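# Swing an incubator's outer and glass doors fully open

## Task

Get both incubator doors, the outer one and the glass one just inside it, swung open as far as they go, and make sure they remain open with nothing from the robot holding them. This fails if any flask reaches the floor, if either door is banged open or shut, or if the robot tips over or finishes leaning. At the end the gripper must release whatever it holds and the robot must back away.

## Robot and tools

ROBOT. TidyBot++: a wheeled base 0.54 m long, 0.50 m wide and 0.38 m tall on four driven casters, carrying one seven-joint arm with a two-finger gripper. The shoulder sits 0.12 m ahead of the base centre at 0.68 m height. Cameras: base_camera (fixed on the base) and wrist_camera (looks along the hand). The arm begins folded, hand down; folded, it reaches up to 0.08 m beyond the base front and the elbow can be 1.15 m high.

FRAMES. Base frame: origin on the floor below the base centre, x ahead, y to the left, z up. hand_pose is reported in it: the point between the finger pads, its z axis running out along the fingers, its y axis the closing direction. Odometry frame = the base frame where the scene began. Heading is positive to the left, between -3.142 and 3.142.

execute_actions. Argument "actions": a list holding a single action, or empty (then it just reports state and images). One action may contain:
- "base": exactly one key, each a relative move from where the base last reported itself, not a target pose. translate_m: metres straight ahead (+) or back (-), -2 to 2. strafe_m: metres sideways, left +, -2 to 2. rotate_rad: radians turning in place, counter-clockwise from above +, -6.3 to 6.3. A move needing over 8.667 s at its top speed is rejected.
- "joints": absolute targets, one number per named key, radians. joint_1_rad (any angle; + is clockwise from above, opposite to rotate_rad), joint_2_rad shoulder -2.249 to 2.249, joint_3_rad (any angle), joint_4_rad elbow -2.579 to 2.579, joint_5_rad (any angle), joint_6_rad wrist -2.099 to 2.099, joint_7_rad (any angle; hand down, + is counter-clockwise from above, at 1.57 fingers open left/right). gripper_pos 0 to 1, unitless: 0 wide open (about 85 mm gap), 1 closed and squeezing at roughly 96 to 120 N per finger. Unbounded joints take the short way; for bigger turns send several steps each below half a turn. Tolerances for "done": ±0.039 on joints 1-4, ±0.056 on 5-7, ±0.03 on the gripper.
- "speeds": optional caps for this action only: translate_m and strafe_m 0.05 to 0.5 m/s, rotate_rad 0.1 to 1.57 rad/s (the top values are the defaults).
Any unknown key or out-of-range number rejects the whole call and nothing moves. Motions in one action start together; no action exceeds 15 s. Parts you omit may still be straining toward earlier targets. "cameras": list of base_camera, wrist_camera or all; omitted/null means all, [] means none; the "pictures" line gives image order.

wait: "seconds" 0 to 10; commands nothing, returns state and images.
zoom_image: "camera" (base_camera or wrist_camera) and "region" [x0, y0, x1, y1] in pixels of that camera's newest full image, origin top-left, at most 504 by 504.
read_manual: optional "section", only "licences"; moves nothing.
finished_scene: "scene", the integer number of the current scene; ends it irreversibly once the last command has been held. The goal must be met and stable. If a result reports a stop, later motion, wait and finished_scene calls in that same reply are skipped.

ARM GEOMETRY. Upper arm 0.42 m, forearm 0.31 m, hand 0.31 m to the hand point. With joint_1_rad 0, joint_3_rad 3.14, joint_5_rad 0 the arm moves in the base's x-z plane; tilt from vertical (forward +): upper arm = j2, forearm = j2 - j4, hand = j2 - j4 - j6. Reach ahead of the shoulder = sum of length x sin(tilt); height above it = sum of length x cos(tilt). From 3.14, raising joint_3_rad or joint_5_rad swings a forward-bent segment to the robot's right. A downward hand tops out near 0.94 m height, only near the base. Closed fingertips extend 20 mm past the hand point. Joints move up to 1.39 rad/s (1.22 for 5-7).

RESULT LINES. base_status and joint_status: "done" (for the base, wheels turned the commanded amount even if slipping), "off_target" (stopped short, may keep pushing), "contact_stop" or "time_out" (target dropped, holds in place; contact_stop for the base means something shoved it after arriving). A blocked base pushes until timeout and may still say "done". "joint command not followed" plus "cause:" means targets were withheld, usually for self-collision; "not_followed" per joint; those targets may be retried with later actions. on_its_own lists uncommanded motion. base_odometry counts wheel turns (drift of centimetres and degrees over many moves). base_tilt in degrees, forward/right positive, ~1 degree bias. motor_effort in percent of max, [bracket] = peak during last action, noisy. joint_positions, hand_pose (may be 1-2 cm off; trust images). Gripper "done" at 1 means empty; "off_target" means it grips something. Motor temperatures per arm joint: MOTOR HOT from 60 °C, OVER-TEMPERATURE FAULT at 75 °C with weak braking and "limit_stop_at_motor_heat"; resend targets afterwards. "ARM HIT" means the arm struck the base or itself.

ACCURACY. Friction leaves joints slightly off even when "all done"; repeating a target does nothing. Correct by sending last command + (wanted - read) for all seven joints. Under a load the arm sags; never command a held arm to its read angles.

AVOID. Torque fault: a joint sensor reaching 104.5 N m (joints 1-4) or 51.3 N m (5-7) freezes the arm and gripper 10 s and aborts the call while the base keeps going; warnings at 56.7 and 29.4. Driving the base while the arm is caught on something about 0.8 m or higher can topple the robot; horizontal force on a raised hand can lift wheels; retract the arm or back off to right a lean. Move doors gently, not fast enough to slam, keep flasks from falling, no hard pushes or drops. Finish with gripper open and the robot clear of the doors.

Each tool is called after ">>>" by a JSON object that holds its "name" and its "arguments".

## Session

>>> {"name": "execute_actions", "arguments": {"actions": []}}

Scene clock: 0.00 s.
Motor temperatures (°C, as the motors report them): [34 31 33 30 39 39 44]
base_odometry: x=+0.000 y=+0.000 heading=+0.000 (m, m, rad; odometry frame)
base_tilt: forward=-0.6 right=-0.3 (deg)
base_status: not commanded
joint_positions: joint_1_rad=-0.032 joint_2_rad=-0.352 joint_3_rad=+3.149 joint_4_rad=-2.534 joint_5_rad=-0.027 joint_6_rad=-0.880 joint_7_rad=+1.596 gripper_pos=+0.000
joint_status: not commanded
motor_effort: joint_1_rad=+1 joint_2_rad=-1 joint_3_rad=+0 joint_4_rad=+11 joint_5_rad=+0 joint_6_rad=+0 joint_7_rad=+0 (%)
hand_pose: x=+0.2562 y=+0.0115 z=+0.5863 quat_wxyz=(-0.012, +0.999, +0.017, +0.040) (m; base frame)
pictures: base_camera, wrist_camera
Images, in order (width x height): base_camera 644x364, wrist_camera 644x476.

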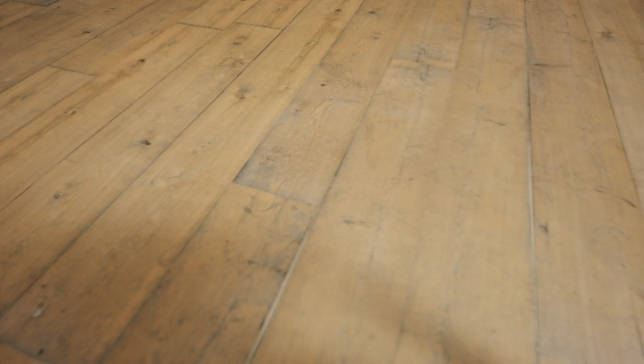

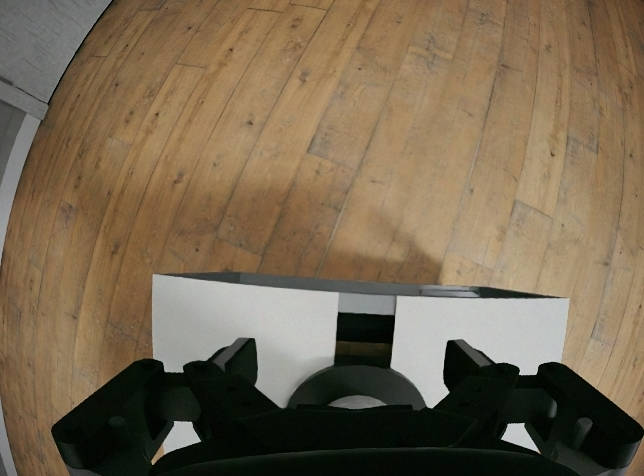

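>>> {"name": "execute_actions", "arguments": {"actions": [{"joints":{"joint_6_rad":0.5}}], "cameras": ["wrist_camera"]}}

>>> {"name": "execute_actions", "arguments": {"actions": [{"joints":{"joint_1_rad":-1.0}}], "cameras": ["wrist_camera"]}}

>>> {"name": "execute_actions", "arguments": {"actions": [{"joints":{"joint_1_rad":1.0}}], "cameras": ["wrist_camera"]}}

Scene clock: 8.40 s.
Motor temperatures (°C, as the motors report them): [34 31 33 30 39 39 44]
base_odometry: x=+0.000 y=+0.000 heading=+0.000 (m, m, rad; odometry frame)
base_tilt: forward=-0.5 right=-0.2 (deg)
base_status: not commanded
joint_positions: joint_1_rad=-0.032 joint_2_rad=-0.352 joint_3_rad=+3.149 joint_4_rad=-2.534 joint_5_rad=-0.027 joint_6_rad=+0.483 joint_7_rad=+1.596 gripper_pos=+0.000
joint_status: all done
motor_effort: joint_1_rad=+1(1) joint_2_rad=-7(7) joint_3_rad=-1(0) joint_4_rad=+16(17) joint_5_rad=+0(0) joint_6_rad=+8(10) joint_7_rad=+0(0) (%)
hand_pose: x=+0.5402 y=+0.0077 z=+0.8566 quat_wxyz=(-0.004, +0.751, +0.005, +0.660) (m; base frame)
pictures: wrist_camera
Images, in order (width x height): wrist_camera 644x476.

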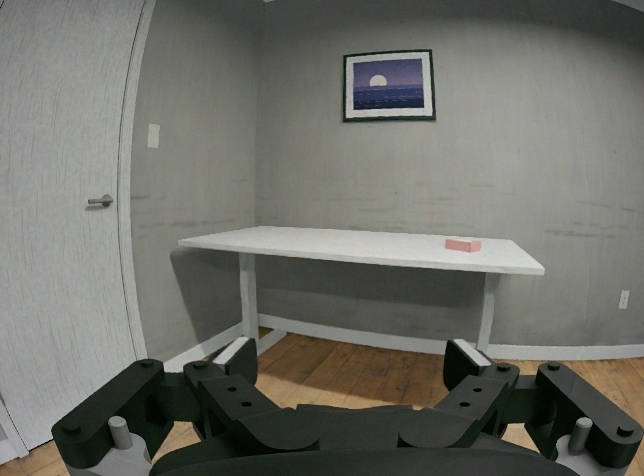

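Scene clock: 10.67 s.
Motor temperatures (°C, as the motors report them): [34 31 33 30 39 39 44]
base_odometry: x=+0.000 y=+0.000 heading=+0.000 (m, m, rad; odometry frame)
base_tilt: forward=-0.5 right=-0.2 (deg)
base_status: not commanded
joint_positions: joint_1_rad=-0.991 joint_2_rad=-0.352 joint_3_rad=+3.149 joint_4_rad=-2.534 joint_5_rad=-0.027 joint_6_rad=+0.483 joint_7_rad=+1.596 gripper_pos=+0.000
joint_status: all done
motor_effort: joint_1_rad=+1(2) joint_2_rad=-6(6) joint_3_rad=-1(1) joint_4_rad=+16(16) joint_5_rad=+0(1) joint_6_rad=+8(9) joint_7_rad=+0(0) (%)
hand_pose: x=+0.3545 y=+0.3492 z=+0.8566 quat_wxyz=(-0.308, +0.664, +0.351, +0.584) (m; base frame)
pictures: wrist_camera
Images, in order (width x height): wrist_camera 644x476.

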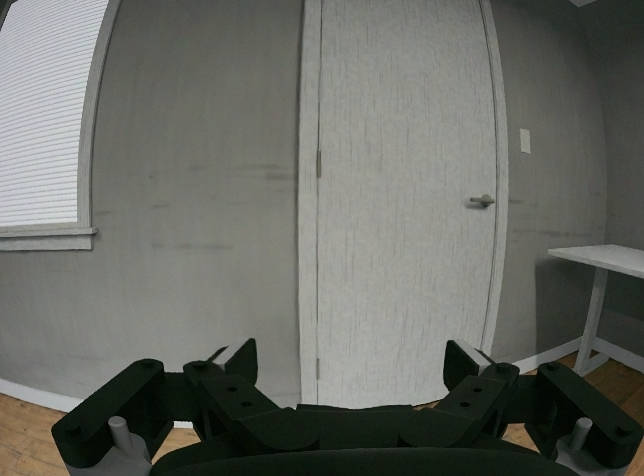

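Scene clock: 13.77 s.
Motor temperatures (°C, as the motors report them): [34 31 33 30 39 39 44]
base_odometry: x=+0.000 y=+0.000 heading=+0.000 (m, m, rad; odometry frame)
base_tilt: forward=-0.5 right=-0.2 (deg)
base_status: not commanded
joint_positions: joint_1_rad=+0.991 joint_2_rad=-0.352 joint_3_rad=+3.149 joint_4_rad=-2.534 joint_5_rad=-0.027 joint_6_rad=+0.483 joint_7_rad=+1.596 gripper_pos=+0.000
joint_status: all done
motor_effort: joint_1_rad=+1(0) joint_2_rad=-7(7) joint_3_rad=+0(1) joint_4_rad=+17(16) joint_5_rad=+1(1) joint_6_rad=+9(9) joint_7_rad=+0(0) (%)
hand_pose: x=+0.3447 y=-0.3557 z=+0.8566 quat_wxyz=(+0.320, +0.657, -0.363, +0.578) (m; base frame)
pictures: wrist_camera
Images, in order (width x height): wrist_camera 644x476.

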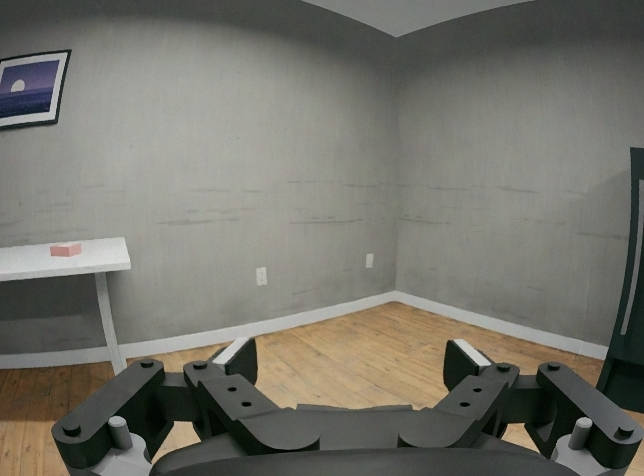

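>>> {"name": "execute_actions", "arguments": {"actions": [{"joints":{"joint_1_rad":2.0}}], "cameras": ["wrist_camera"]}}

Scene clock: 18.53 s.
Motor temperatures (°C, as the motors report them): [34 31 33 30 39 39 44]
base_odometry: x=+0.000 y=+0.000 heading=+0.000 (m, m, rad; odometry frame)
base_tilt: forward=-0.6 right=-0.2 (deg)
base_status: not commanded
joint_positions: joint_1_rad=+1.991 joint_2_rad=-0.352 joint_3_rad=+3.149 joint_4_rad=-2.534 joint_5_rad=-0.027 joint_6_rad=+0.483 joint_7_rad=+1.596 gripper_pos=+0.000
joint_status: all done
motor_effort: joint_1_rad=+1(1) joint_2_rad=-7(7) joint_3_rad=+0(0) joint_4_rad=+16(17) joint_5_rad=+0(0) joint_6_rad=+8(9) joint_7_rad=+0(0) (%)
hand_pose: x=-0.0584 y=-0.3821 z=+0.8566 quat_wxyz=(+0.558, +0.403, -0.634, +0.354) (m; base frame)
pictures: wrist_camera
Images, in order (width x height): wrist_camera 644x476.

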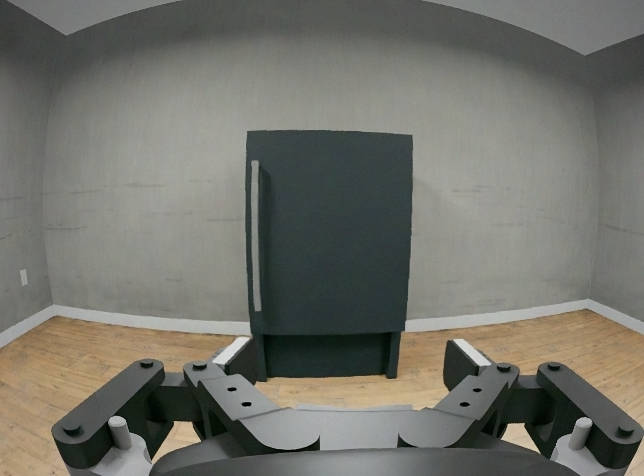

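>>> {"name": "execute_actions", "arguments": {"actions": [{"base":{"rotate_rad":-1.99},"joints":{"joint_1_rad":0.03}}]}}

>>> {"name": "execute_actions", "arguments": {"actions": [{"base":{"translate_m":0.5}}]}}

Scene clock: 26.17 s.
Motor temperatures (°C, as the motors report them): [34 31 33 30 39 39 44]
base_odometry: x=+0.000 y=+0.000 heading=-1.989 (m, m, rad; odometry frame)
base_tilt: forward=-0.6 right=-0.2 (deg)
base_status: done
joint_positions: joint_1_rad=+0.038 joint_2_rad=-0.352 joint_3_rad=+3.149 joint_4_rad=-2.534 joint_5_rad=-0.027 joint_6_rad=+0.483 joint_7_rad=+1.596 gripper_pos=+0.000
joint_status: all done
motor_effort: joint_1_rad=+1(0) joint_2_rad=-7(8) joint_3_rad=+0(1) joint_4_rad=+16(16) joint_5_rad=+0(1) joint_6_rad=+9(9) joint_7_rad=+0(0) (%)
hand_pose: x=+0.5396 y=-0.0221 z=+0.8566 quat_wxyz=(+0.019, +0.751, -0.021, +0.660) (m; base frame)
pictures: base_camera, wrist_camera
Images, in order (width x height): base_camera 644x364, wrist_camera 644x476.

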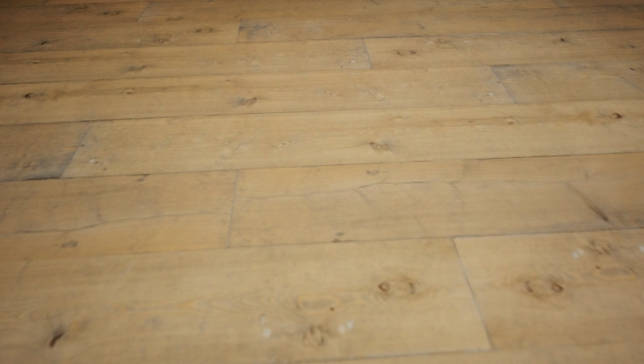

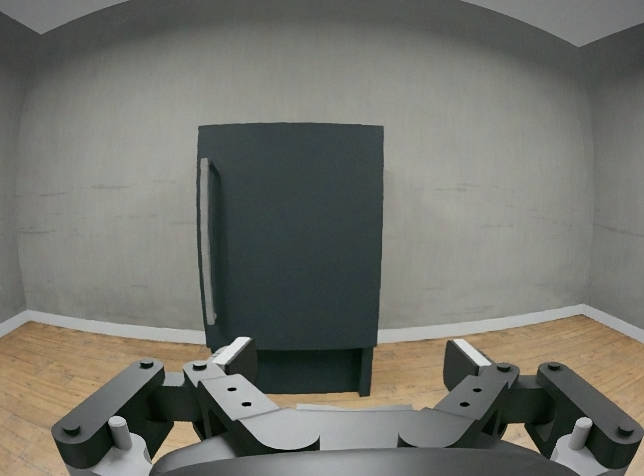

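Scene clock: 28.53 s.
Motor temperatures (°C, as the motors report them): [34 31 33 30 39 39 44]
base_odometry: x=-0.204 y=-0.457 heading=-1.989 (m, m, rad; odometry frame)
base_tilt: forward=-0.5 right=-0.2 (deg)
base_status: done
joint_positions: joint_1_rad=+0.038 joint_2_rad=-0.349 joint_3_rad=+3.149 joint_4_rad=-2.534 joint_5_rad=-0.027 joint_6_rad=+0.483 joint_7_rad=+1.596 gripper_pos=+0.000
joint_status: not commanded
motor_effort: joint_1_rad=+1(2) joint_2_rad=-7(10) joint_3_rad=-1(0) joint_4_rad=+17(16) joint_5_rad=+1(1) joint_6_rad=+9(9) joint_7_rad=+0(0) (%)
hand_pose: x=+0.5402 y=-0.0220 z=+0.8552 quat_wxyz=(+0.019, +0.752, -0.021, +0.659) (m; base frame)
pictures: base_camera, wrist_camera
Images, in order (width x height): base_camera 644x364, wrist_camera 644x476.

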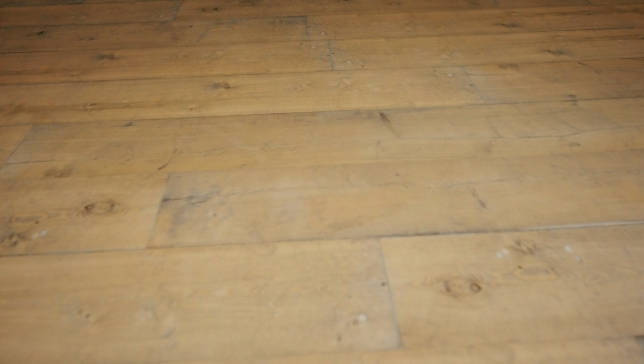

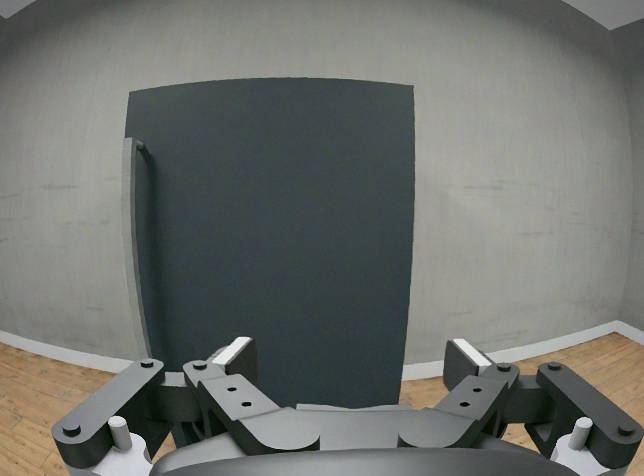

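>>> {"name": "execute_actions", "arguments": {"actions": [{"base":{"strafe_m":0.5},"joints":{"joint_2_rad":0.4,"joint_4_rad":-1.9,"joint_6_rad":0.73,"joint_1_rad":0.0,"joint_7_rad":1.57}}]}}

Scene clock: 55.50 s.
Motor temperatures (°C, as the motors report them): [34 31 33 30 39 39 44]
base_odometry: x=+0.253 y=-0.661 heading=-1.990 (m, m, rad; odometry frame)
base_tilt: forward=-0.5 right=-0.3 (deg)
base_status: done
joint_positions: joint_1_rad=+0.002 joint_2_rad=+0.397 joint_3_rad=+3.149 joint_4_rad=-1.922 joint_5_rad=-0.027 joint_6_rad=+0.688 joint_7_rad=+1.596 gripper_pos=+0.000
joint_status: all done
motor_effort: joint_1_rad=+1(3) joint_2_rad=-34(36) joint_3_rad=-1(3) joint_4_rad=+15(17) joint_5_rad=+0(1) joint_6_rad=+9(9) joint_7_rad=+0(1) (%)
hand_pose: x=+0.8227 y=-0.0099 z=+0.8371 quat_wxyz=(+0.012, +0.728, -0.006, +0.685) (m; base frame)
pictures: base_camera, wrist_camera
Images, in order (width x height): base_camera 644x364, wrist_camera 644x476.

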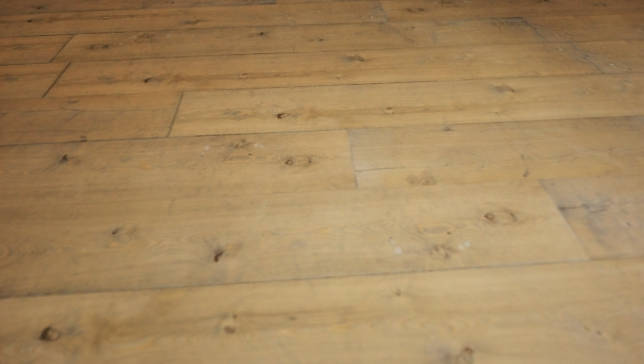

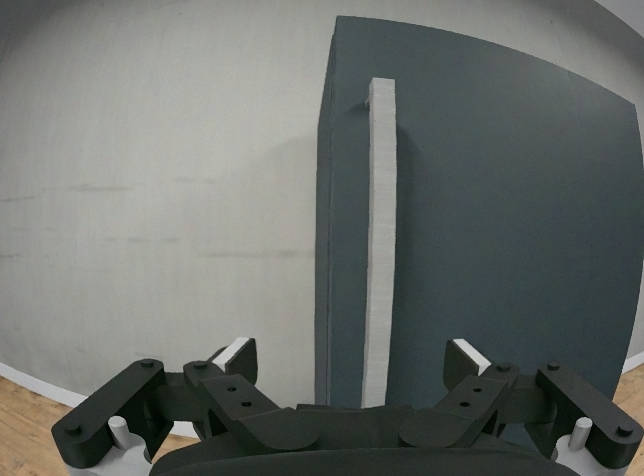

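>>> {"name": "execute_actions", "arguments": {"actions": [{"base":{"translate_m":0.08},"speeds":{"translate_m":0.1}}]}}

Scene clock: 61.63 s.
Motor temperatures (°C, as the motors report them): [34 32 33 30 39 39 44]
base_odometry: x=+0.221 y=-0.734 heading=-1.990 (m, m, rad; odometry frame)
base_tilt: forward=-0.5 right=-0.2 (deg)
base_status: done
joint_positions: joint_1_rad=+0.002 joint_2_rad=+0.398 joint_3_rad=+3.149 joint_4_rad=-1.919 joint_5_rad=-0.027 joint_6_rad=+0.691 joint_7_rad=+1.596 gripper_pos=+0.000
joint_status: not commanded
motor_effort: joint_1_rad=+1(0) joint_2_rad=-34(37) joint_3_rad=-1(2) joint_4_rad=+15(16) joint_5_rad=+0(1) joint_6_rad=+8(9) joint_7_rad=+0(1) (%)
hand_pose: x=+0.8235 y=-0.0099 z=+0.8389 quat_wxyz=(+0.012, +0.727, -0.006, +0.687) (m; base frame)
pictures: base_camera, wrist_camera
Images, in order (width x height): base_camera 644x364, wrist_camera 644x476.

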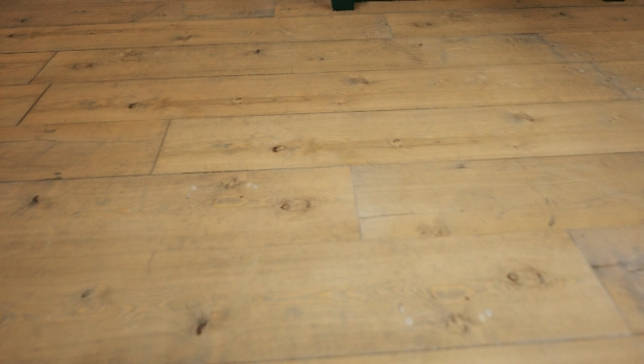

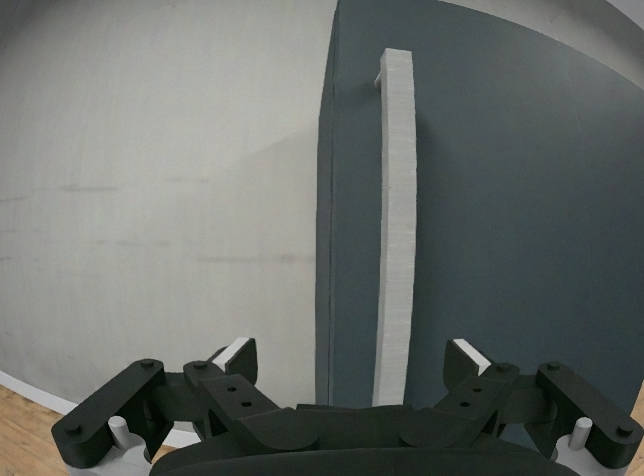

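>>> {"name": "execute_actions", "arguments": {"actions": [{"base":{"strafe_m":-0.05},"speeds":{"strafe_m":0.1}}], "cameras": []}}

>>> {"name": "execute_actions", "arguments": {"actions": [{"base":{"translate_m":0.06},"speeds":{"translate_m":0.1}}], "cameras": ["wrist_camera"]}}

Scene clock: 71.43 s.
Motor temperatures (°C, as the motors report them): [34 32 33 30 39 39 44]
base_odometry: x=+0.175 y=-0.714 heading=-1.989 (m, m, rad; odometry frame)
base_tilt: forward=-0.5 right=-0.3 (deg)
base_status: done
joint_positions: joint_1_rad=+0.002 joint_2_rad=+0.398 joint_3_rad=+3.149 joint_4_rad=-1.919 joint_5_rad=-0.027 joint_6_rad=+0.691 joint_7_rad=+1.596 gripper_pos=+0.000
joint_status: not commanded
motor_effort: joint_1_rad=+2(4) joint_2_rad=-35(36) joint_3_rad=-1(2) joint_4_rad=+15(16) joint_5_rad=+0(1) joint_6_rad=+9(9) joint_7_rad=+0(0) (%)
hand_pose: x=+0.8236 y=-0.0095 z=+0.8391 quat_wxyz=(+0.012, +0.726, -0.006, +0.687) (m; base frame)
pictures: none
No camera images: the call's "cameras" was empty. Leave "cameras" out to get every camera's image.

Scene clock: 72.57 s.
Motor temperatures (°C, as the motors report them): [34 32 33 30 39 39 44]
base_odometry: x=+0.150 y=-0.769 heading=-1.990 (m, m, rad; odometry frame)
base_tilt: forward=-0.5 right=-0.3 (deg)
base_status: done
joint_positions: joint_1_rad=+0.002 joint_2_rad=+0.398 joint_3_rad=+3.149 joint_4_rad=-1.918 joint_5_rad=-0.027 joint_6_rad=+0.692 joint_7_rad=+1.596 gripper_pos=+0.000
joint_status: not commanded
motor_effort: joint_1_rad=+1(3) joint_2_rad=-35(37) joint_3_rad=-1(1) joint_4_rad=+15(17) joint_5_rad=+1(0) joint_6_rad=+9(9) joint_7_rad=+0(0) (%)
hand_pose: x=+0.8241 y=-0.0095 z=+0.8399 quat_wxyz=(+0.012, +0.726, -0.006, +0.688) (m; base frame)
pictures: wrist_camera
Images, in order (width x height): wrist_camera 644x476.

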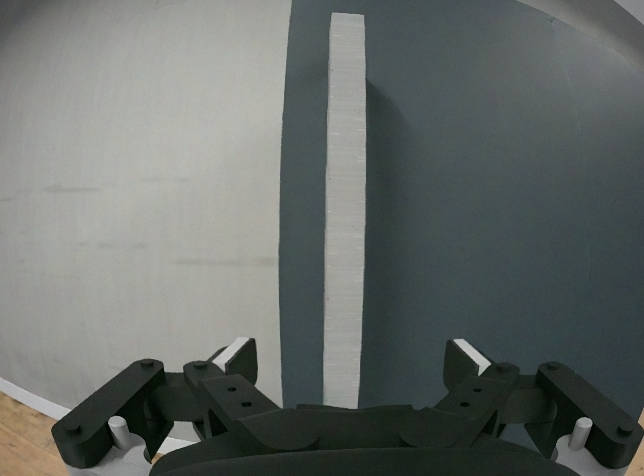

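>>> {"name": "execute_actions", "arguments": {"actions": [{"base":{"translate_m":0.07},"speeds":{"translate_m":0.1}}]}}

Scene clock: 76.60 s.
Motor temperatures (°C, as the motors report them): [34 32 33 30 39 39 44]
base_odometry: x=+0.121 y=-0.833 heading=-1.990 (m, m, rad; odometry frame)
base_tilt: forward=-0.5 right=-0.2 (deg)
base_status: done
joint_positions: joint_1_rad=+0.002 joint_2_rad=+0.399 joint_3_rad=+3.149 joint_4_rad=-1.917 joint_5_rad=-0.027 joint_6_rad=+0.692 joint_7_rad=+1.596 gripper_pos=+0.000
joint_status: not commanded
motor_effort: joint_1_rad=+1(1) joint_2_rad=-34(38) joint_3_rad=-1(3) joint_4_rad=+14(16) joint_5_rad=+0(1) joint_6_rad=+9(9) joint_7_rad=+0(0) (%)
hand_pose: x=+0.8243 y=-0.0095 z=+0.8398 quat_wxyz=(+0.012, +0.726, -0.006, +0.688) (m; base frame)
pictures: base_camera, wrist_camera
Images, in order (width x height): base_camera 644x364, wrist_camera 644x476.

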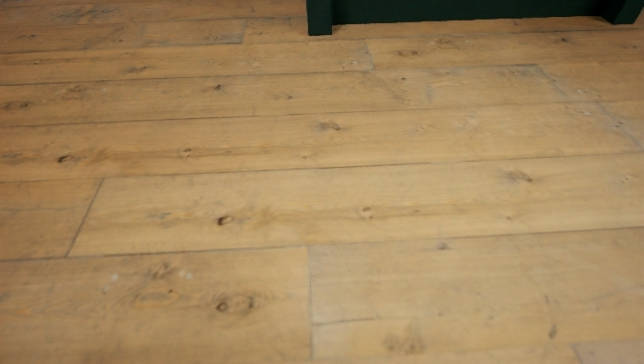

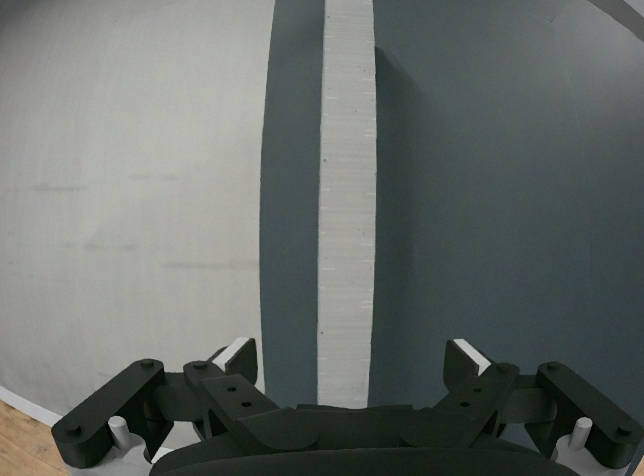

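>>> {"name": "execute_actions", "arguments": {"actions": [{"base":{"translate_m":0.06},"speeds":{"translate_m":0.1}}], "cameras": ["wrist_camera"]}}

Scene clock: 84.77 s.
Motor temperatures (°C, as the motors report them): [34 32 33 30 39 39 44]
base_odometry: x=+0.096 y=-0.888 heading=-1.990 (m, m, rad; odometry frame)
base_tilt: forward=-0.5 right=-0.2 (deg)
base_status: done
joint_positions: joint_1_rad=+0.002 joint_2_rad=+0.400 joint_3_rad=+3.149 joint_4_rad=-1.916 joint_5_rad=-0.027 joint_6_rad=+0.692 joint_7_rad=+1.596 gripper_pos=+0.000
joint_status: not commanded
motor_effort: joint_1_rad=+0(2) joint_2_rad=-35(37) joint_3_rad=-1(3) joint_4_rad=+16(16) joint_5_rad=+0(1) joint_6_rad=+9(9) joint_7_rad=+0(0) (%)
hand_pose: x=+0.8246 y=-0.0095 z=+0.8395 quat_wxyz=(+0.012, +0.726, -0.006, +0.688) (m; base frame)
pictures: wrist_camera
Images, in order (width x height): wrist_camera 644x476.

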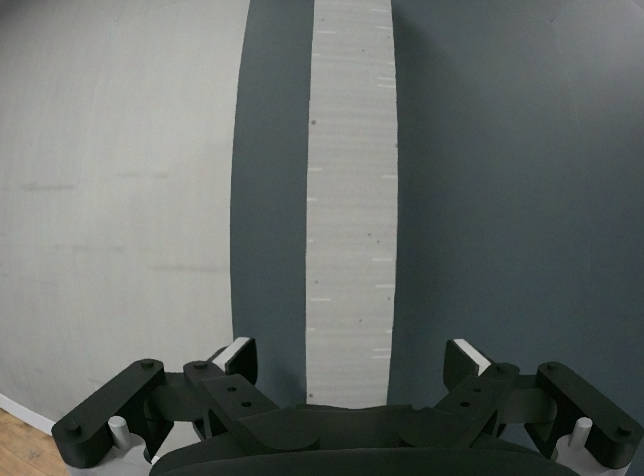

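>>> {"name": "execute_actions", "arguments": {"actions": [{"base":{"translate_m":0.055},"speeds":{"translate_m":0.1}}], "cameras": []}}

>>> {"name": "execute_actions", "arguments": {"actions": [{"joints":{"gripper_pos":1}}], "cameras": ["wrist_camera"]}}

Scene clock: 93.67 s.
Motor temperatures (°C, as the motors report them): [34 32 33 30 39 39 44]
base_odometry: x=+0.075 y=-0.936 heading=-1.990 (m, m, rad; odometry frame)
base_tilt: forward=-0.6 right=-0.3 (deg)
base_status: translate_m time_out (by the wheels' count: +0.053 of +0.055)
joint_positions: joint_1_rad=+0.002 joint_2_rad=+0.315 joint_3_rad=+3.149 joint_4_rad=-2.029 joint_5_rad=-0.027 joint_6_rad=+0.694 joint_7_rad=+1.596 gripper_pos=+0.000
joint_status: not commanded
motor_effort: joint_1_rad=+1(2) joint_2_rad=-15(35) joint_3_rad=+0(1) joint_4_rad=+37(40) joint_5_rad=+0(1) joint_6_rad=+12(13) joint_7_rad=+0(0) (%)
hand_pose: x=+0.7846 y=-0.0100 z=+0.8378 quat_wxyz=(+0.012, +0.734, -0.007, +0.679) (m; base frame)
pictures: none
No camera images: the call's "cameras" was empty. Leave "cameras" out to get every camera's image.

not run: a stop came earlier in this reply.

>>> {"name": "execute_actions", "arguments": {"actions": [{"base":{"translate_m":-0.045},"speeds":{"translate_m":0.1}}]}}

Scene clock: 96.87 s.
Motor temperatures (°C, as the motors report them): [34 32 33 30 39 39 44]
base_odometry: x=+0.093 y=-0.894 heading=-1.990 (m, m, rad; odometry frame)
base_tilt: forward=-0.5 right=-0.3 (deg)
base_status: done
joint_positions: joint_1_rad=+0.002 joint_2_rad=+0.397 joint_3_rad=+3.149 joint_4_rad=-1.908 joint_5_rad=-0.027 joint_6_rad=+0.694 joint_7_rad=+1.596 gripper_pos=+0.000
joint_status: not commanded
motor_effort: joint_1_rad=+2(0) joint_2_rad=-35(36) joint_3_rad=+0(0) joint_4_rad=+16(37) joint_5_rad=+0(0) joint_6_rad=+9(13) joint_7_rad=+1(1) (%)
hand_pose: x=+0.8260 y=-0.0101 z=+0.8472 quat_wxyz=(+0.012, +0.721, -0.007, +0.693) (m; base frame)
pictures: base_camera, wrist_camera
Images, in order (width x height): base_camera 644x364, wrist_camera 644x476.

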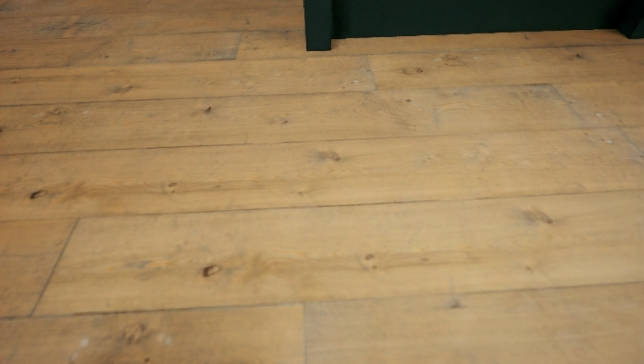

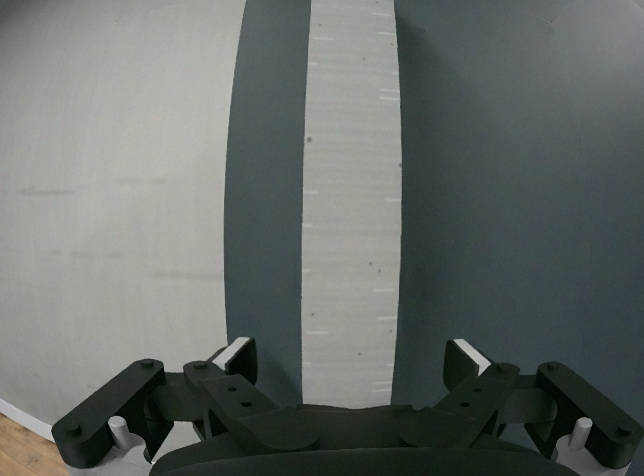

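So tips are about at the door face now. Close.

>>> {"name": "execute_actions", "arguments": {"actions": [{"joints":{"gripper_pos":1}}], "cameras": ["wrist_camera"]}}

Scene clock: 100.77 s.
Motor temperatures (°C, as the motors report them): [34 32 33 30 39 39 44]
base_odometry: x=+0.093 y=-0.894 heading=-1.990 (m, m, rad; odometry frame)
base_tilt: forward=-0.6 right=-0.3 (deg)
base_status: not commanded
joint_positions: joint_1_rad=-0.001 joint_2_rad=+0.397 joint_3_rad=+3.149 joint_4_rad=-1.908 joint_5_rad=-0.027 joint_6_rad=+0.694 joint_7_rad=+1.596 gripper_pos=+0.679
joint_status: gripper_pos off_target (ended at +0.679, target +1.000)
motor_effort: joint_1_rad=+0(6) joint_2_rad=-35(35) joint_3_rad=-3(5) joint_4_rad=+16(16) joint_5_rad=-1(3) joint_6_rad=+9(9) joint_7_rad=-3(4) (%)
hand_pose: x=+0.8261 y=-0.0076 z=+0.8472 quat_wxyz=(+0.011, +0.721, -0.005, +0.693) (m; base frame)
pictures: wrist_camera
Images, in order (width x height): wrist_camera 644x476.

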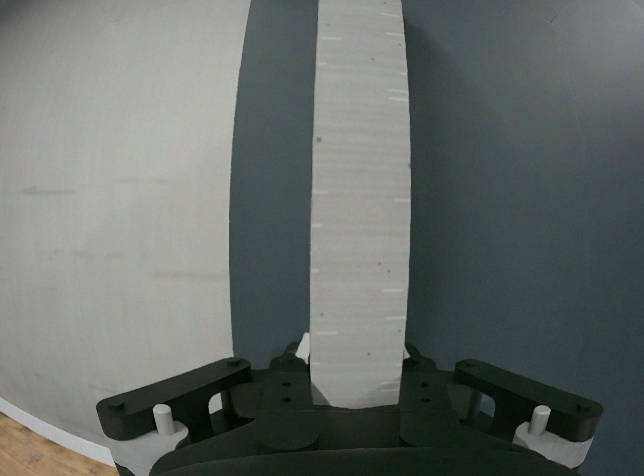

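>>> {"name": "execute_actions", "arguments": {"actions": [{"base":{"translate_m":-0.12},"speeds":{"translate_m":0.05}}]}}

Scene clock: 109.33 s.
Motor temperatures (°C, as the motors report them): [34 32 33 30 39 39 44]
base_odometry: x=+0.142 y=-0.785 heading=-1.990 (m, m, rad; odometry frame)
base_tilt: forward=-0.6 right=-0.2 (deg)
base_status: done
joint_positions: joint_1_rad=+0.040 joint_2_rad=+0.422 joint_3_rad=+3.155 joint_4_rad=-1.875 joint_5_rad=-0.024 joint_6_rad=+0.697 joint_7_rad=+1.586 gripper_pos=+0.681
joint_status: not commanded
motor_effort: joint_1_rad=-8(9) joint_2_rad=-41(47) joint_3_rad=-6(7) joint_4_rad=+7(16) joint_5_rad=-3(4) joint_6_rad=+10(11) joint_7_rad=+4(5) (%)
hand_pose: x=+0.8364 y=-0.0402 z=+0.8477 quat_wxyz=(+0.025, +0.717, -0.023, +0.696) (m; base frame)
pictures: base_camera, wrist_camera
Images, in order (width x height): base_camera 644x364, wrist_camera 644x476.

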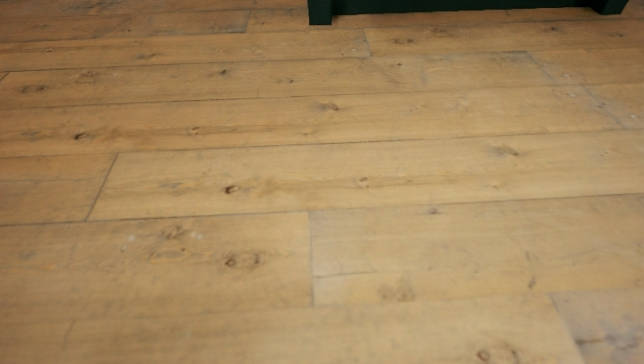

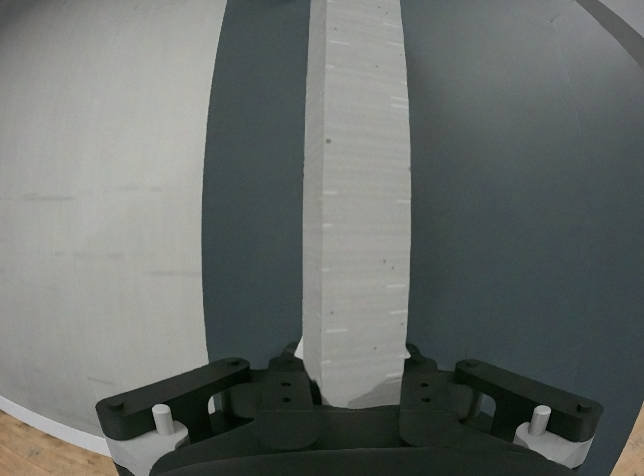

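>>> {"name": "execute_actions", "arguments": {"actions": [{"base":{"strafe_m":-0.06},"speeds":{"strafe_m":0.05}}], "cameras": []}}

>>> {"name": "execute_actions", "arguments": {"actions": [{"base":{"translate_m":-0.12},"speeds":{"translate_m":0.05}}]}}

Scene clock: 124.23 s.
Motor temperatures (°C, as the motors report them): [34 32 33 30 39 39 44]
base_odometry: x=+0.087 y=-0.760 heading=-1.991 (m, m, rad; odometry frame)
base_tilt: forward=-0.5 right=-0.3 (deg)
base_status: done
joint_positions: joint_1_rad=-0.033 joint_2_rad=+0.419 joint_3_rad=+3.134 joint_4_rad=-1.880 joint_5_rad=-0.022 joint_6_rad=+0.697 joint_7_rad=+1.585 gripper_pos=+0.690
joint_status: not commanded
motor_effort: joint_1_rad=+7(10) joint_2_rad=-36(42) joint_3_rad=+5(7) joint_4_rad=+15(16) joint_5_rad=-2(5) joint_6_rad=+8(12) joint_7_rad=+1(4) (%)
hand_pose: x=+0.8354 y=+0.0249 z=+0.8475 quat_wxyz=(-0.011, +0.718, +0.007, +0.696) (m; base frame)
pictures: none
No camera images: the call's "cameras" was empty. Leave "cameras" out to get every camera's image.

Scene clock: 127.10 s.
Motor temperatures (°C, as the motors report them): [34 32 33 30 39 39 44]
base_odometry: x=+0.135 y=-0.651 heading=-1.991 (m, m, rad; odometry frame)
base_tilt: forward=-0.5 right=-0.2 (deg)
base_status: done
joint_positions: joint_1_rad=+0.042 joint_2_rad=+0.445 joint_3_rad=+3.150 joint_4_rad=-1.846 joint_5_rad=+0.017 joint_6_rad=+0.701 joint_7_rad=+1.567 gripper_pos=+0.690
joint_status: not commanded
motor_effort: joint_1_rad=-7(9) joint_2_rad=-44(49) joint_3_rad=-4(6) joint_4_rad=+3(17) joint_5_rad=-4(10) joint_6_rad=+8(12) joint_7_rad=+6(6) (%)
hand_pose: x=+0.8470 y=-0.0302 z=+0.8483 quat_wxyz=(+0.018, +0.714, -0.009, +0.700) (m; base frame)
pictures: base_camera, wrist_camera
Images, in order (width x height): base_camera 644x364, wrist_camera 644x476.

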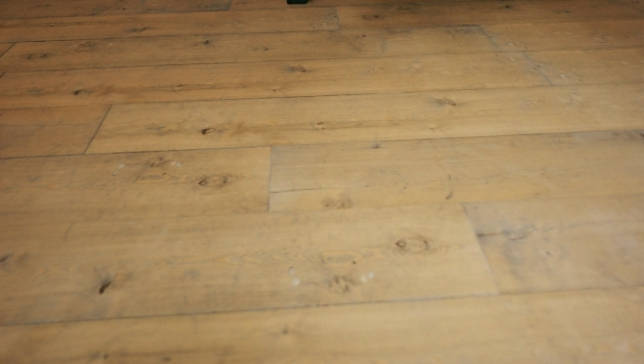

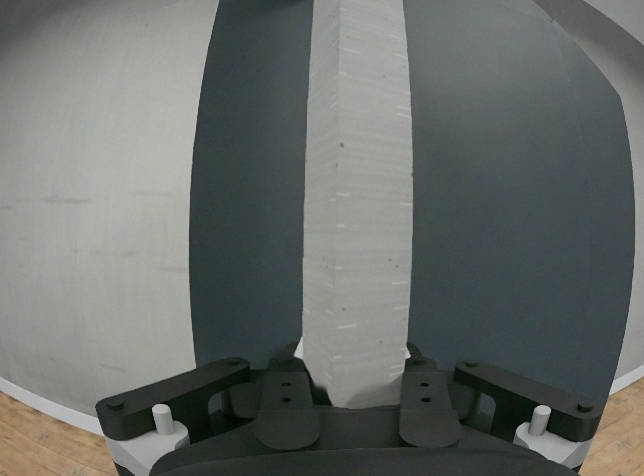

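>>> {"name": "execute_actions", "arguments": {"actions": [{"base":{"strafe_m":-0.08},"speeds":{"strafe_m":0.06}}], "cameras": []}}

>>> {"name": "execute_actions", "arguments": {"actions": [{"base":{"translate_m":-0.1},"speeds":{"translate_m":0.06}}], "cameras": []}}

>>> {"name": "execute_actions", "arguments": {"actions": [{"base":{"strafe_m":-0.08},"speeds":{"strafe_m":0.06}}], "cameras": []}}

>>> {"name": "execute_actions", "arguments": {"actions": [{"base":{"translate_m":-0.08},"speeds":{"translate_m":0.06}}]}}

Scene clock: 141.60 s.
Motor temperatures (°C, as the motors report them): [34 33 33 30 39 39 44]
base_odometry: x=+0.062 y=-0.618 heading=-1.991 (m, m, rad; odometry frame)
base_tilt: forward=-0.6 right=-0.2 (deg)
base_status: done
joint_positions: joint_1_rad=-0.044 joint_2_rad=+0.410 joint_3_rad=+3.127 joint_4_rad=-1.893 joint_5_rad=+0.011 joint_6_rad=+0.701 joint_7_rad=+1.566 gripper_pos=+0.690
joint_status: not commanded
motor_effort: joint_1_rad=+10(12) joint_2_rad=-35(45) joint_3_rad=+7(9) joint_4_rad=+18(18) joint_5_rad=-4(6) joint_6_rad=+8(11) joint_7_rad=-1(7) (%)
hand_pose: x=+0.8301 y=+0.0440 z=+0.8475 quat_wxyz=(-0.024, +0.718, +0.023, +0.695) (m; base frame)
pictures: none
No camera images: the call's "cameras" was empty. Leave "cameras" out to get every camera's image.

Scene clock: 143.77 s.
Motor temperatures (°C, as the motors report them): [34 33 33 30 39 39 44]
base_odometry: x=+0.103 y=-0.527 heading=-1.991 (m, m, rad; odometry frame)
base_tilt: forward=-0.5 right=-0.2 (deg)
base_status: done
joint_positions: joint_1_rad=+0.030 joint_2_rad=+0.439 joint_3_rad=+3.147 joint_4_rad=-1.854 joint_5_rad=+0.008 joint_6_rad=+0.701 joint_7_rad=+1.566 gripper_pos=+0.690
joint_status: not commanded
motor_effort: joint_1_rad=-4(8) joint_2_rad=-45(48) joint_3_rad=-3(6) joint_4_rad=+6(17) joint_5_rad=-2(10) joint_6_rad=+9(12) joint_7_rad=+5(7) (%)
hand_pose: x=+0.8447 y=-0.0219 z=+0.8483 quat_wxyz=(+0.012, +0.714, -0.009, +0.700) (m; base frame)
pictures: none
No camera images: the call's "cameras" was empty. Leave "cameras" out to get every camera's image.

Scene clock: 145.57 s.
Motor temperatures (°C, as the motors report them): [34 33 33 30 39 39 44]
base_odometry: x=+0.030 y=-0.494 heading=-1.991 (m, m, rad; odometry frame)
base_tilt: forward=-0.5 right=-0.3 (deg)
base_status: done
joint_positions: joint_1_rad=-0.044 joint_2_rad=+0.392 joint_3_rad=+3.132 joint_4_rad=-1.919 joint_5_rad=+0.003 joint_6_rad=+0.702 joint_7_rad=+1.566 gripper_pos=+0.690
joint_status: not commanded
motor_effort: joint_1_rad=+10(12) joint_2_rad=-32(46) joint_3_rad=+5(7) joint_4_rad=+21(23) joint_5_rad=-4(5) joint_6_rad=+7(12) joint_7_rad=-4(6) (%)
hand_pose: x=+0.8218 y=+0.0381 z=+0.8472 quat_wxyz=(-0.021, +0.720, +0.018, +0.693) (m; base frame)
pictures: none
No camera images: the call's "cameras" was empty. Leave "cameras" out to get every camera's image.

Scene clock: 147.43 s.
Motor temperatures (°C, as the motors report them): [34 33 33 30 39 39 44]
base_odometry: x=+0.062 y=-0.422 heading=-1.992 (m, m, rad; odometry frame)
base_tilt: forward=-0.5 right=-0.2 (deg)
base_status: done
joint_positions: joint_1_rad=+0.027 joint_2_rad=+0.440 joint_3_rad=+3.152 joint_4_rad=-1.854 joint_5_rad=+0.000 joint_6_rad=+0.703 joint_7_rad=+1.567 gripper_pos=+0.690
joint_status: not commanded
motor_effort: joint_1_rad=-7(8) joint_2_rad=-45(47) joint_3_rad=-7(7) joint_4_rad=+5(19) joint_5_rad=-1(9) joint_6_rad=+8(10) joint_7_rad=+2(5) (%)
hand_pose: x=+0.8448 y=-0.0241 z=+0.8482 quat_wxyz=(+0.013, +0.714, -0.013, +0.700) (m; base frame)
pictures: base_camera, wrist_camera
Images, in order (width x height): base_camera 644x364, wrist_camera 644x476.

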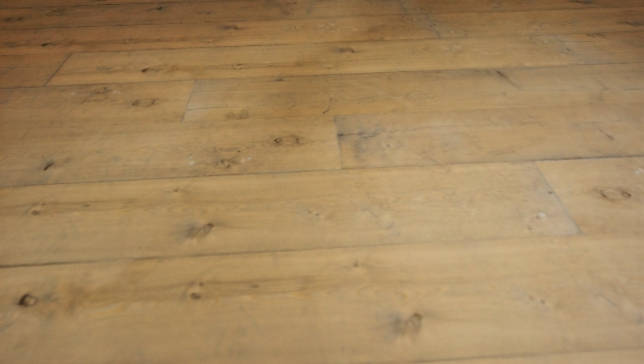

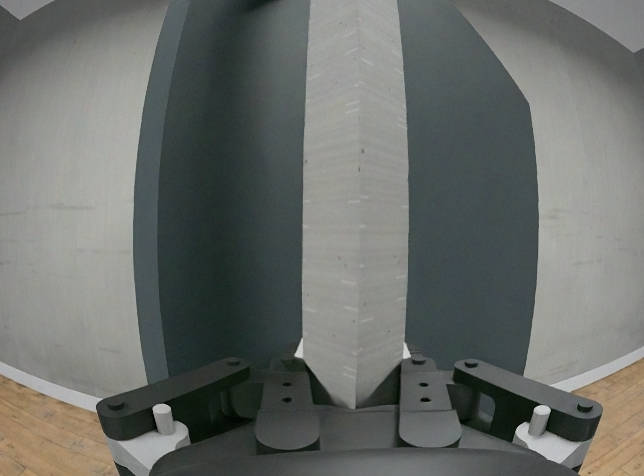

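>>> {"name": "execute_actions", "arguments": {"actions": [{"base":{"strafe_m":-0.03},"joints":{"gripper_pos":0},"speeds":{"strafe_m":0.05}}], "cameras": ["wrist_camera"]}}

>>> {"name": "execute_actions", "arguments": {"actions": [{"base":{"translate_m":-0.2},"speeds":{"translate_m":0.15}}]}}

Scene clock: 167.70 s.
Motor temperatures (°C, as the motors report them): [34 33 33 30 39 39 44]
base_odometry: x=+0.034 y=-0.409 heading=-1.992 (m, m, rad; odometry frame)
base_tilt: forward=-0.5 right=-0.3 (deg)
base_status: done
joint_positions: joint_1_rad=+0.005 joint_2_rad=+0.409 joint_3_rad=+3.152 joint_4_rad=-1.887 joint_5_rad=-0.007 joint_6_rad=+0.703 joint_7_rad=+1.567 gripper_pos=+0.000
joint_status: all done
motor_effort: joint_1_rad=+2(4) joint_2_rad=-35(44) joint_3_rad=-1(5) joint_4_rad=+15(16) joint_5_rad=+0(4) joint_6_rad=+9(9) joint_7_rad=+0(1) (%)
hand_pose: x=+0.8328 y=-0.0097 z=+0.8524 quat_wxyz=(+0.005, +0.715, -0.009, +0.699) (m; base frame)
pictures: wrist_camera
Images, in order (width x height): wrist_camera 644x476.

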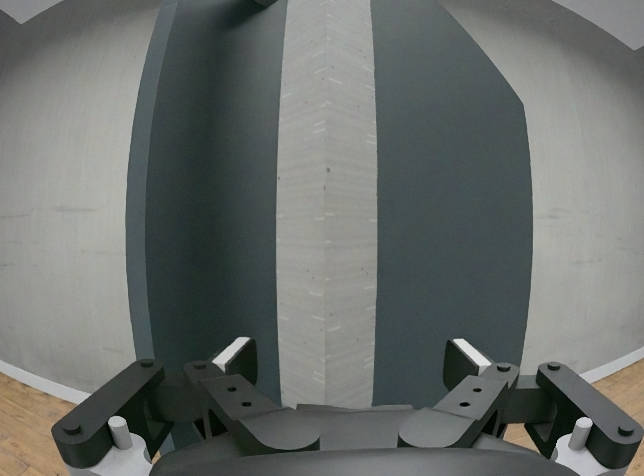

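Scene clock: 169.70 s.
Motor temperatures (°C, as the motors report them): [34 33 33 30 39 39 44]
base_odometry: x=+0.116 y=-0.226 heading=-1.992 (m, m, rad; odometry frame)
base_tilt: forward=-0.5 right=-0.3 (deg)
base_status: done
joint_positions: joint_1_rad=+0.005 joint_2_rad=+0.405 joint_3_rad=+3.152 joint_4_rad=-1.887 joint_5_rad=-0.007 joint_6_rad=+0.703 joint_7_rad=+1.567 gripper_pos=+0.000
joint_status: not commanded
motor_effort: joint_1_rad=+1(2) joint_2_rad=-36(41) joint_3_rad=+0(1) joint_4_rad=+16(16) joint_5_rad=+0(0) joint_6_rad=+9(9) joint_7_rad=+0(0) (%)
hand_pose: x=+0.8320 y=-0.0096 z=+0.8553 quat_wxyz=(+0.005, +0.713, -0.009, +0.701) (m; base frame)
pictures: base_camera, wrist_camera
Images, in order (width x height): base_camera 644x364, wrist_camera 644x476.

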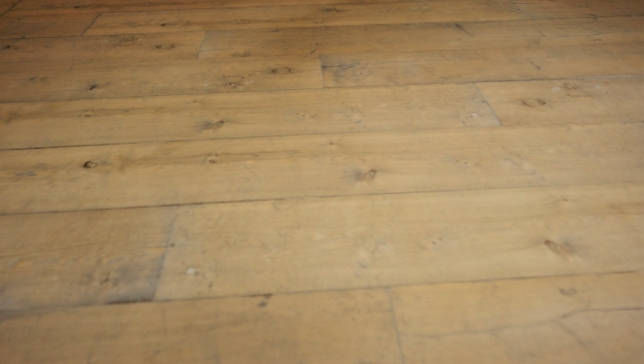

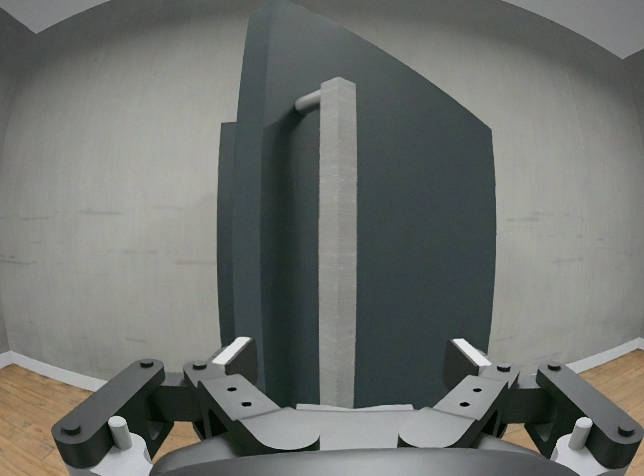

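>>> {"name": "execute_actions", "arguments": {"actions": [{"base":{"strafe_m":0.25},"joints":{"gripper_pos":1},"speeds":{"strafe_m":0.2}}], "cameras": ["wrist_camera"]}}

>>> {"name": "execute_actions", "arguments": {"actions": [{"base":{"translate_m":0.35},"speeds":{"translate_m":0.15}}]}}

Scene clock: 183.40 s.
Motor temperatures (°C, as the motors report them): [34 33 33 30 39 39 44]
base_odometry: x=+0.344 y=-0.328 heading=-1.992 (m, m, rad; odometry frame)
base_tilt: forward=-0.6 right=-0.3 (deg)
base_status: done
joint_positions: joint_1_rad=-0.001 joint_2_rad=+0.405 joint_3_rad=+3.152 joint_4_rad=-1.887 joint_5_rad=-0.008 joint_6_rad=+0.703 joint_7_rad=+1.567 gripper_pos=+0.999
joint_status: all done
motor_effort: joint_1_rad=+2(2) joint_2_rad=-35(37) joint_3_rad=-1(3) joint_4_rad=+15(16) joint_5_rad=+0(1) joint_6_rad=+9(9) joint_7_rad=+0(0) (%)
hand_pose: x=+0.8321 y=-0.0055 z=+0.8553 quat_wxyz=(+0.003, +0.713, -0.007, +0.701) (m; base frame)
pictures: wrist_camera
Images, in order (width x height): wrist_camera 644x476.

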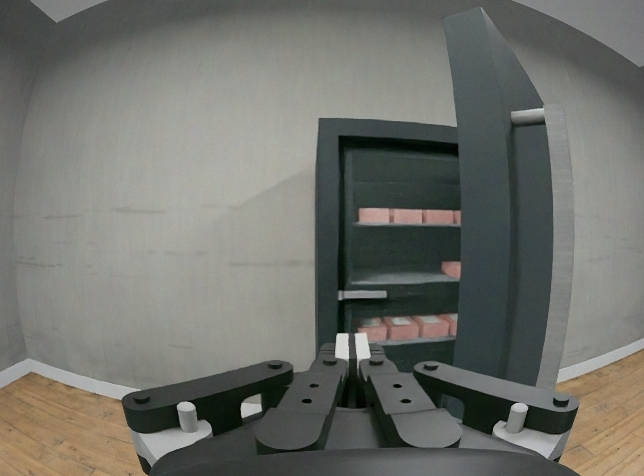

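Scene clock: 186.40 s.
Motor temperatures (°C, as the motors report them): [34 33 33 30 39 39 44]
base_odometry: x=+0.202 y=-0.648 heading=-1.991 (m, m, rad; odometry frame)
base_tilt: forward=-0.5 right=-0.2 (deg)
base_status: done
joint_positions: joint_1_rad=-0.001 joint_2_rad=+0.403 joint_3_rad=+3.152 joint_4_rad=-1.888 joint_5_rad=-0.008 joint_6_rad=+0.703 joint_7_rad=+1.567 gripper_pos=+0.999
joint_status: not commanded
motor_effort: joint_1_rad=+1(0) joint_2_rad=-34(38) joint_3_rad=-1(1) joint_4_rad=+15(17) joint_5_rad=+0(0) joint_6_rad=+9(9) joint_7_rad=+0(1) (%)
hand_pose: x=+0.8317 y=-0.0055 z=+0.8563 quat_wxyz=(+0.003, +0.713, -0.007, +0.701) (m; base frame)
pictures: base_camera, wrist_camera
Images, in order (width x height): base_camera 644x364, wrist_camera 644x476.

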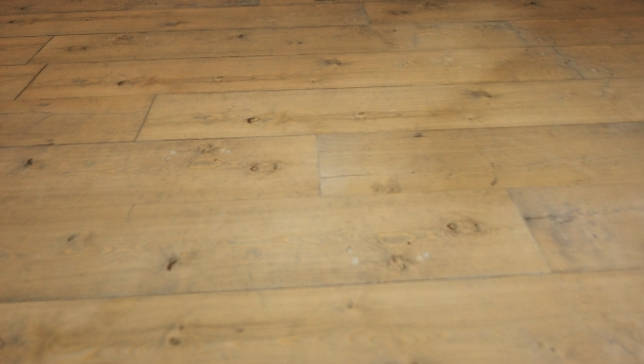

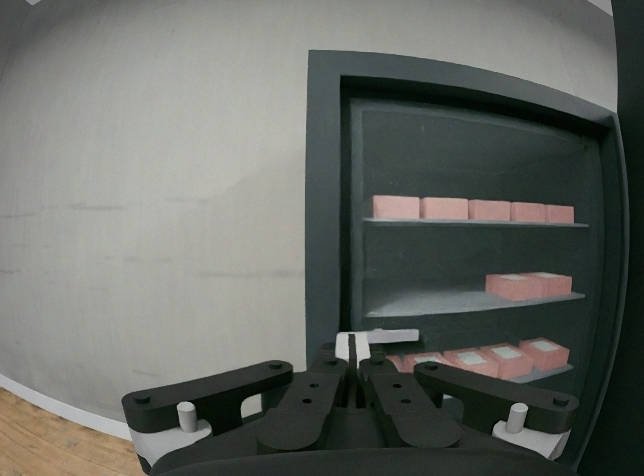

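>>> {"name": "execute_actions", "arguments": {"actions": [{"base":{"strafe_m":-0.3},"speeds":{"strafe_m":0.07}}]}}

Scene clock: 194.17 s.
Motor temperatures (°C, as the motors report them): [34 33 33 30 39 39 44]
base_odometry: x=-0.072 y=-0.526 heading=-1.991 (m, m, rad; odometry frame)
base_tilt: forward=-0.6 right=-0.3 (deg)
base_status: done
joint_positions: joint_1_rad=-0.166 joint_2_rad=+0.377 joint_3_rad=+3.021 joint_4_rad=-1.930 joint_5_rad=+0.049 joint_6_rad=+0.704 joint_7_rad=+1.570 gripper_pos=+0.999
joint_status: not commanded
motor_effort: joint_1_rad=+34(36) joint_2_rad=-27(36) joint_3_rad=+25(27) joint_4_rad=+25(25) joint_5_rad=-13(14) joint_6_rad=+8(9) joint_7_rad=-5(5) (%)
hand_pose: x=+0.7882 y=+0.1949 z=+0.8542 quat_wxyz=(-0.111, +0.709, +0.108, +0.688) (m; base frame)
pictures: base_camera, wrist_camera
Images, in order (width x height): base_camera 644x364, wrist_camera 644x476.

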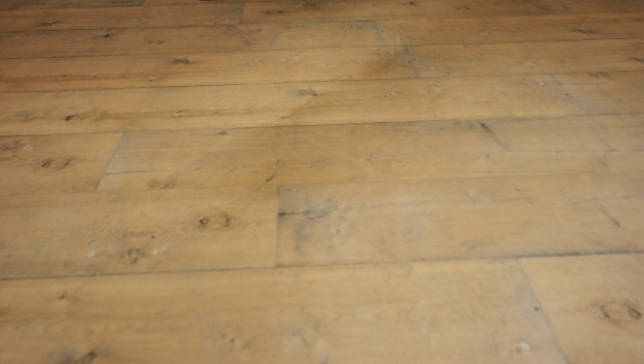

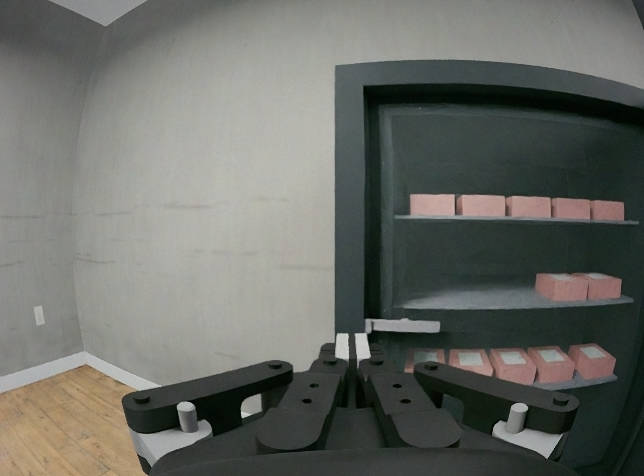

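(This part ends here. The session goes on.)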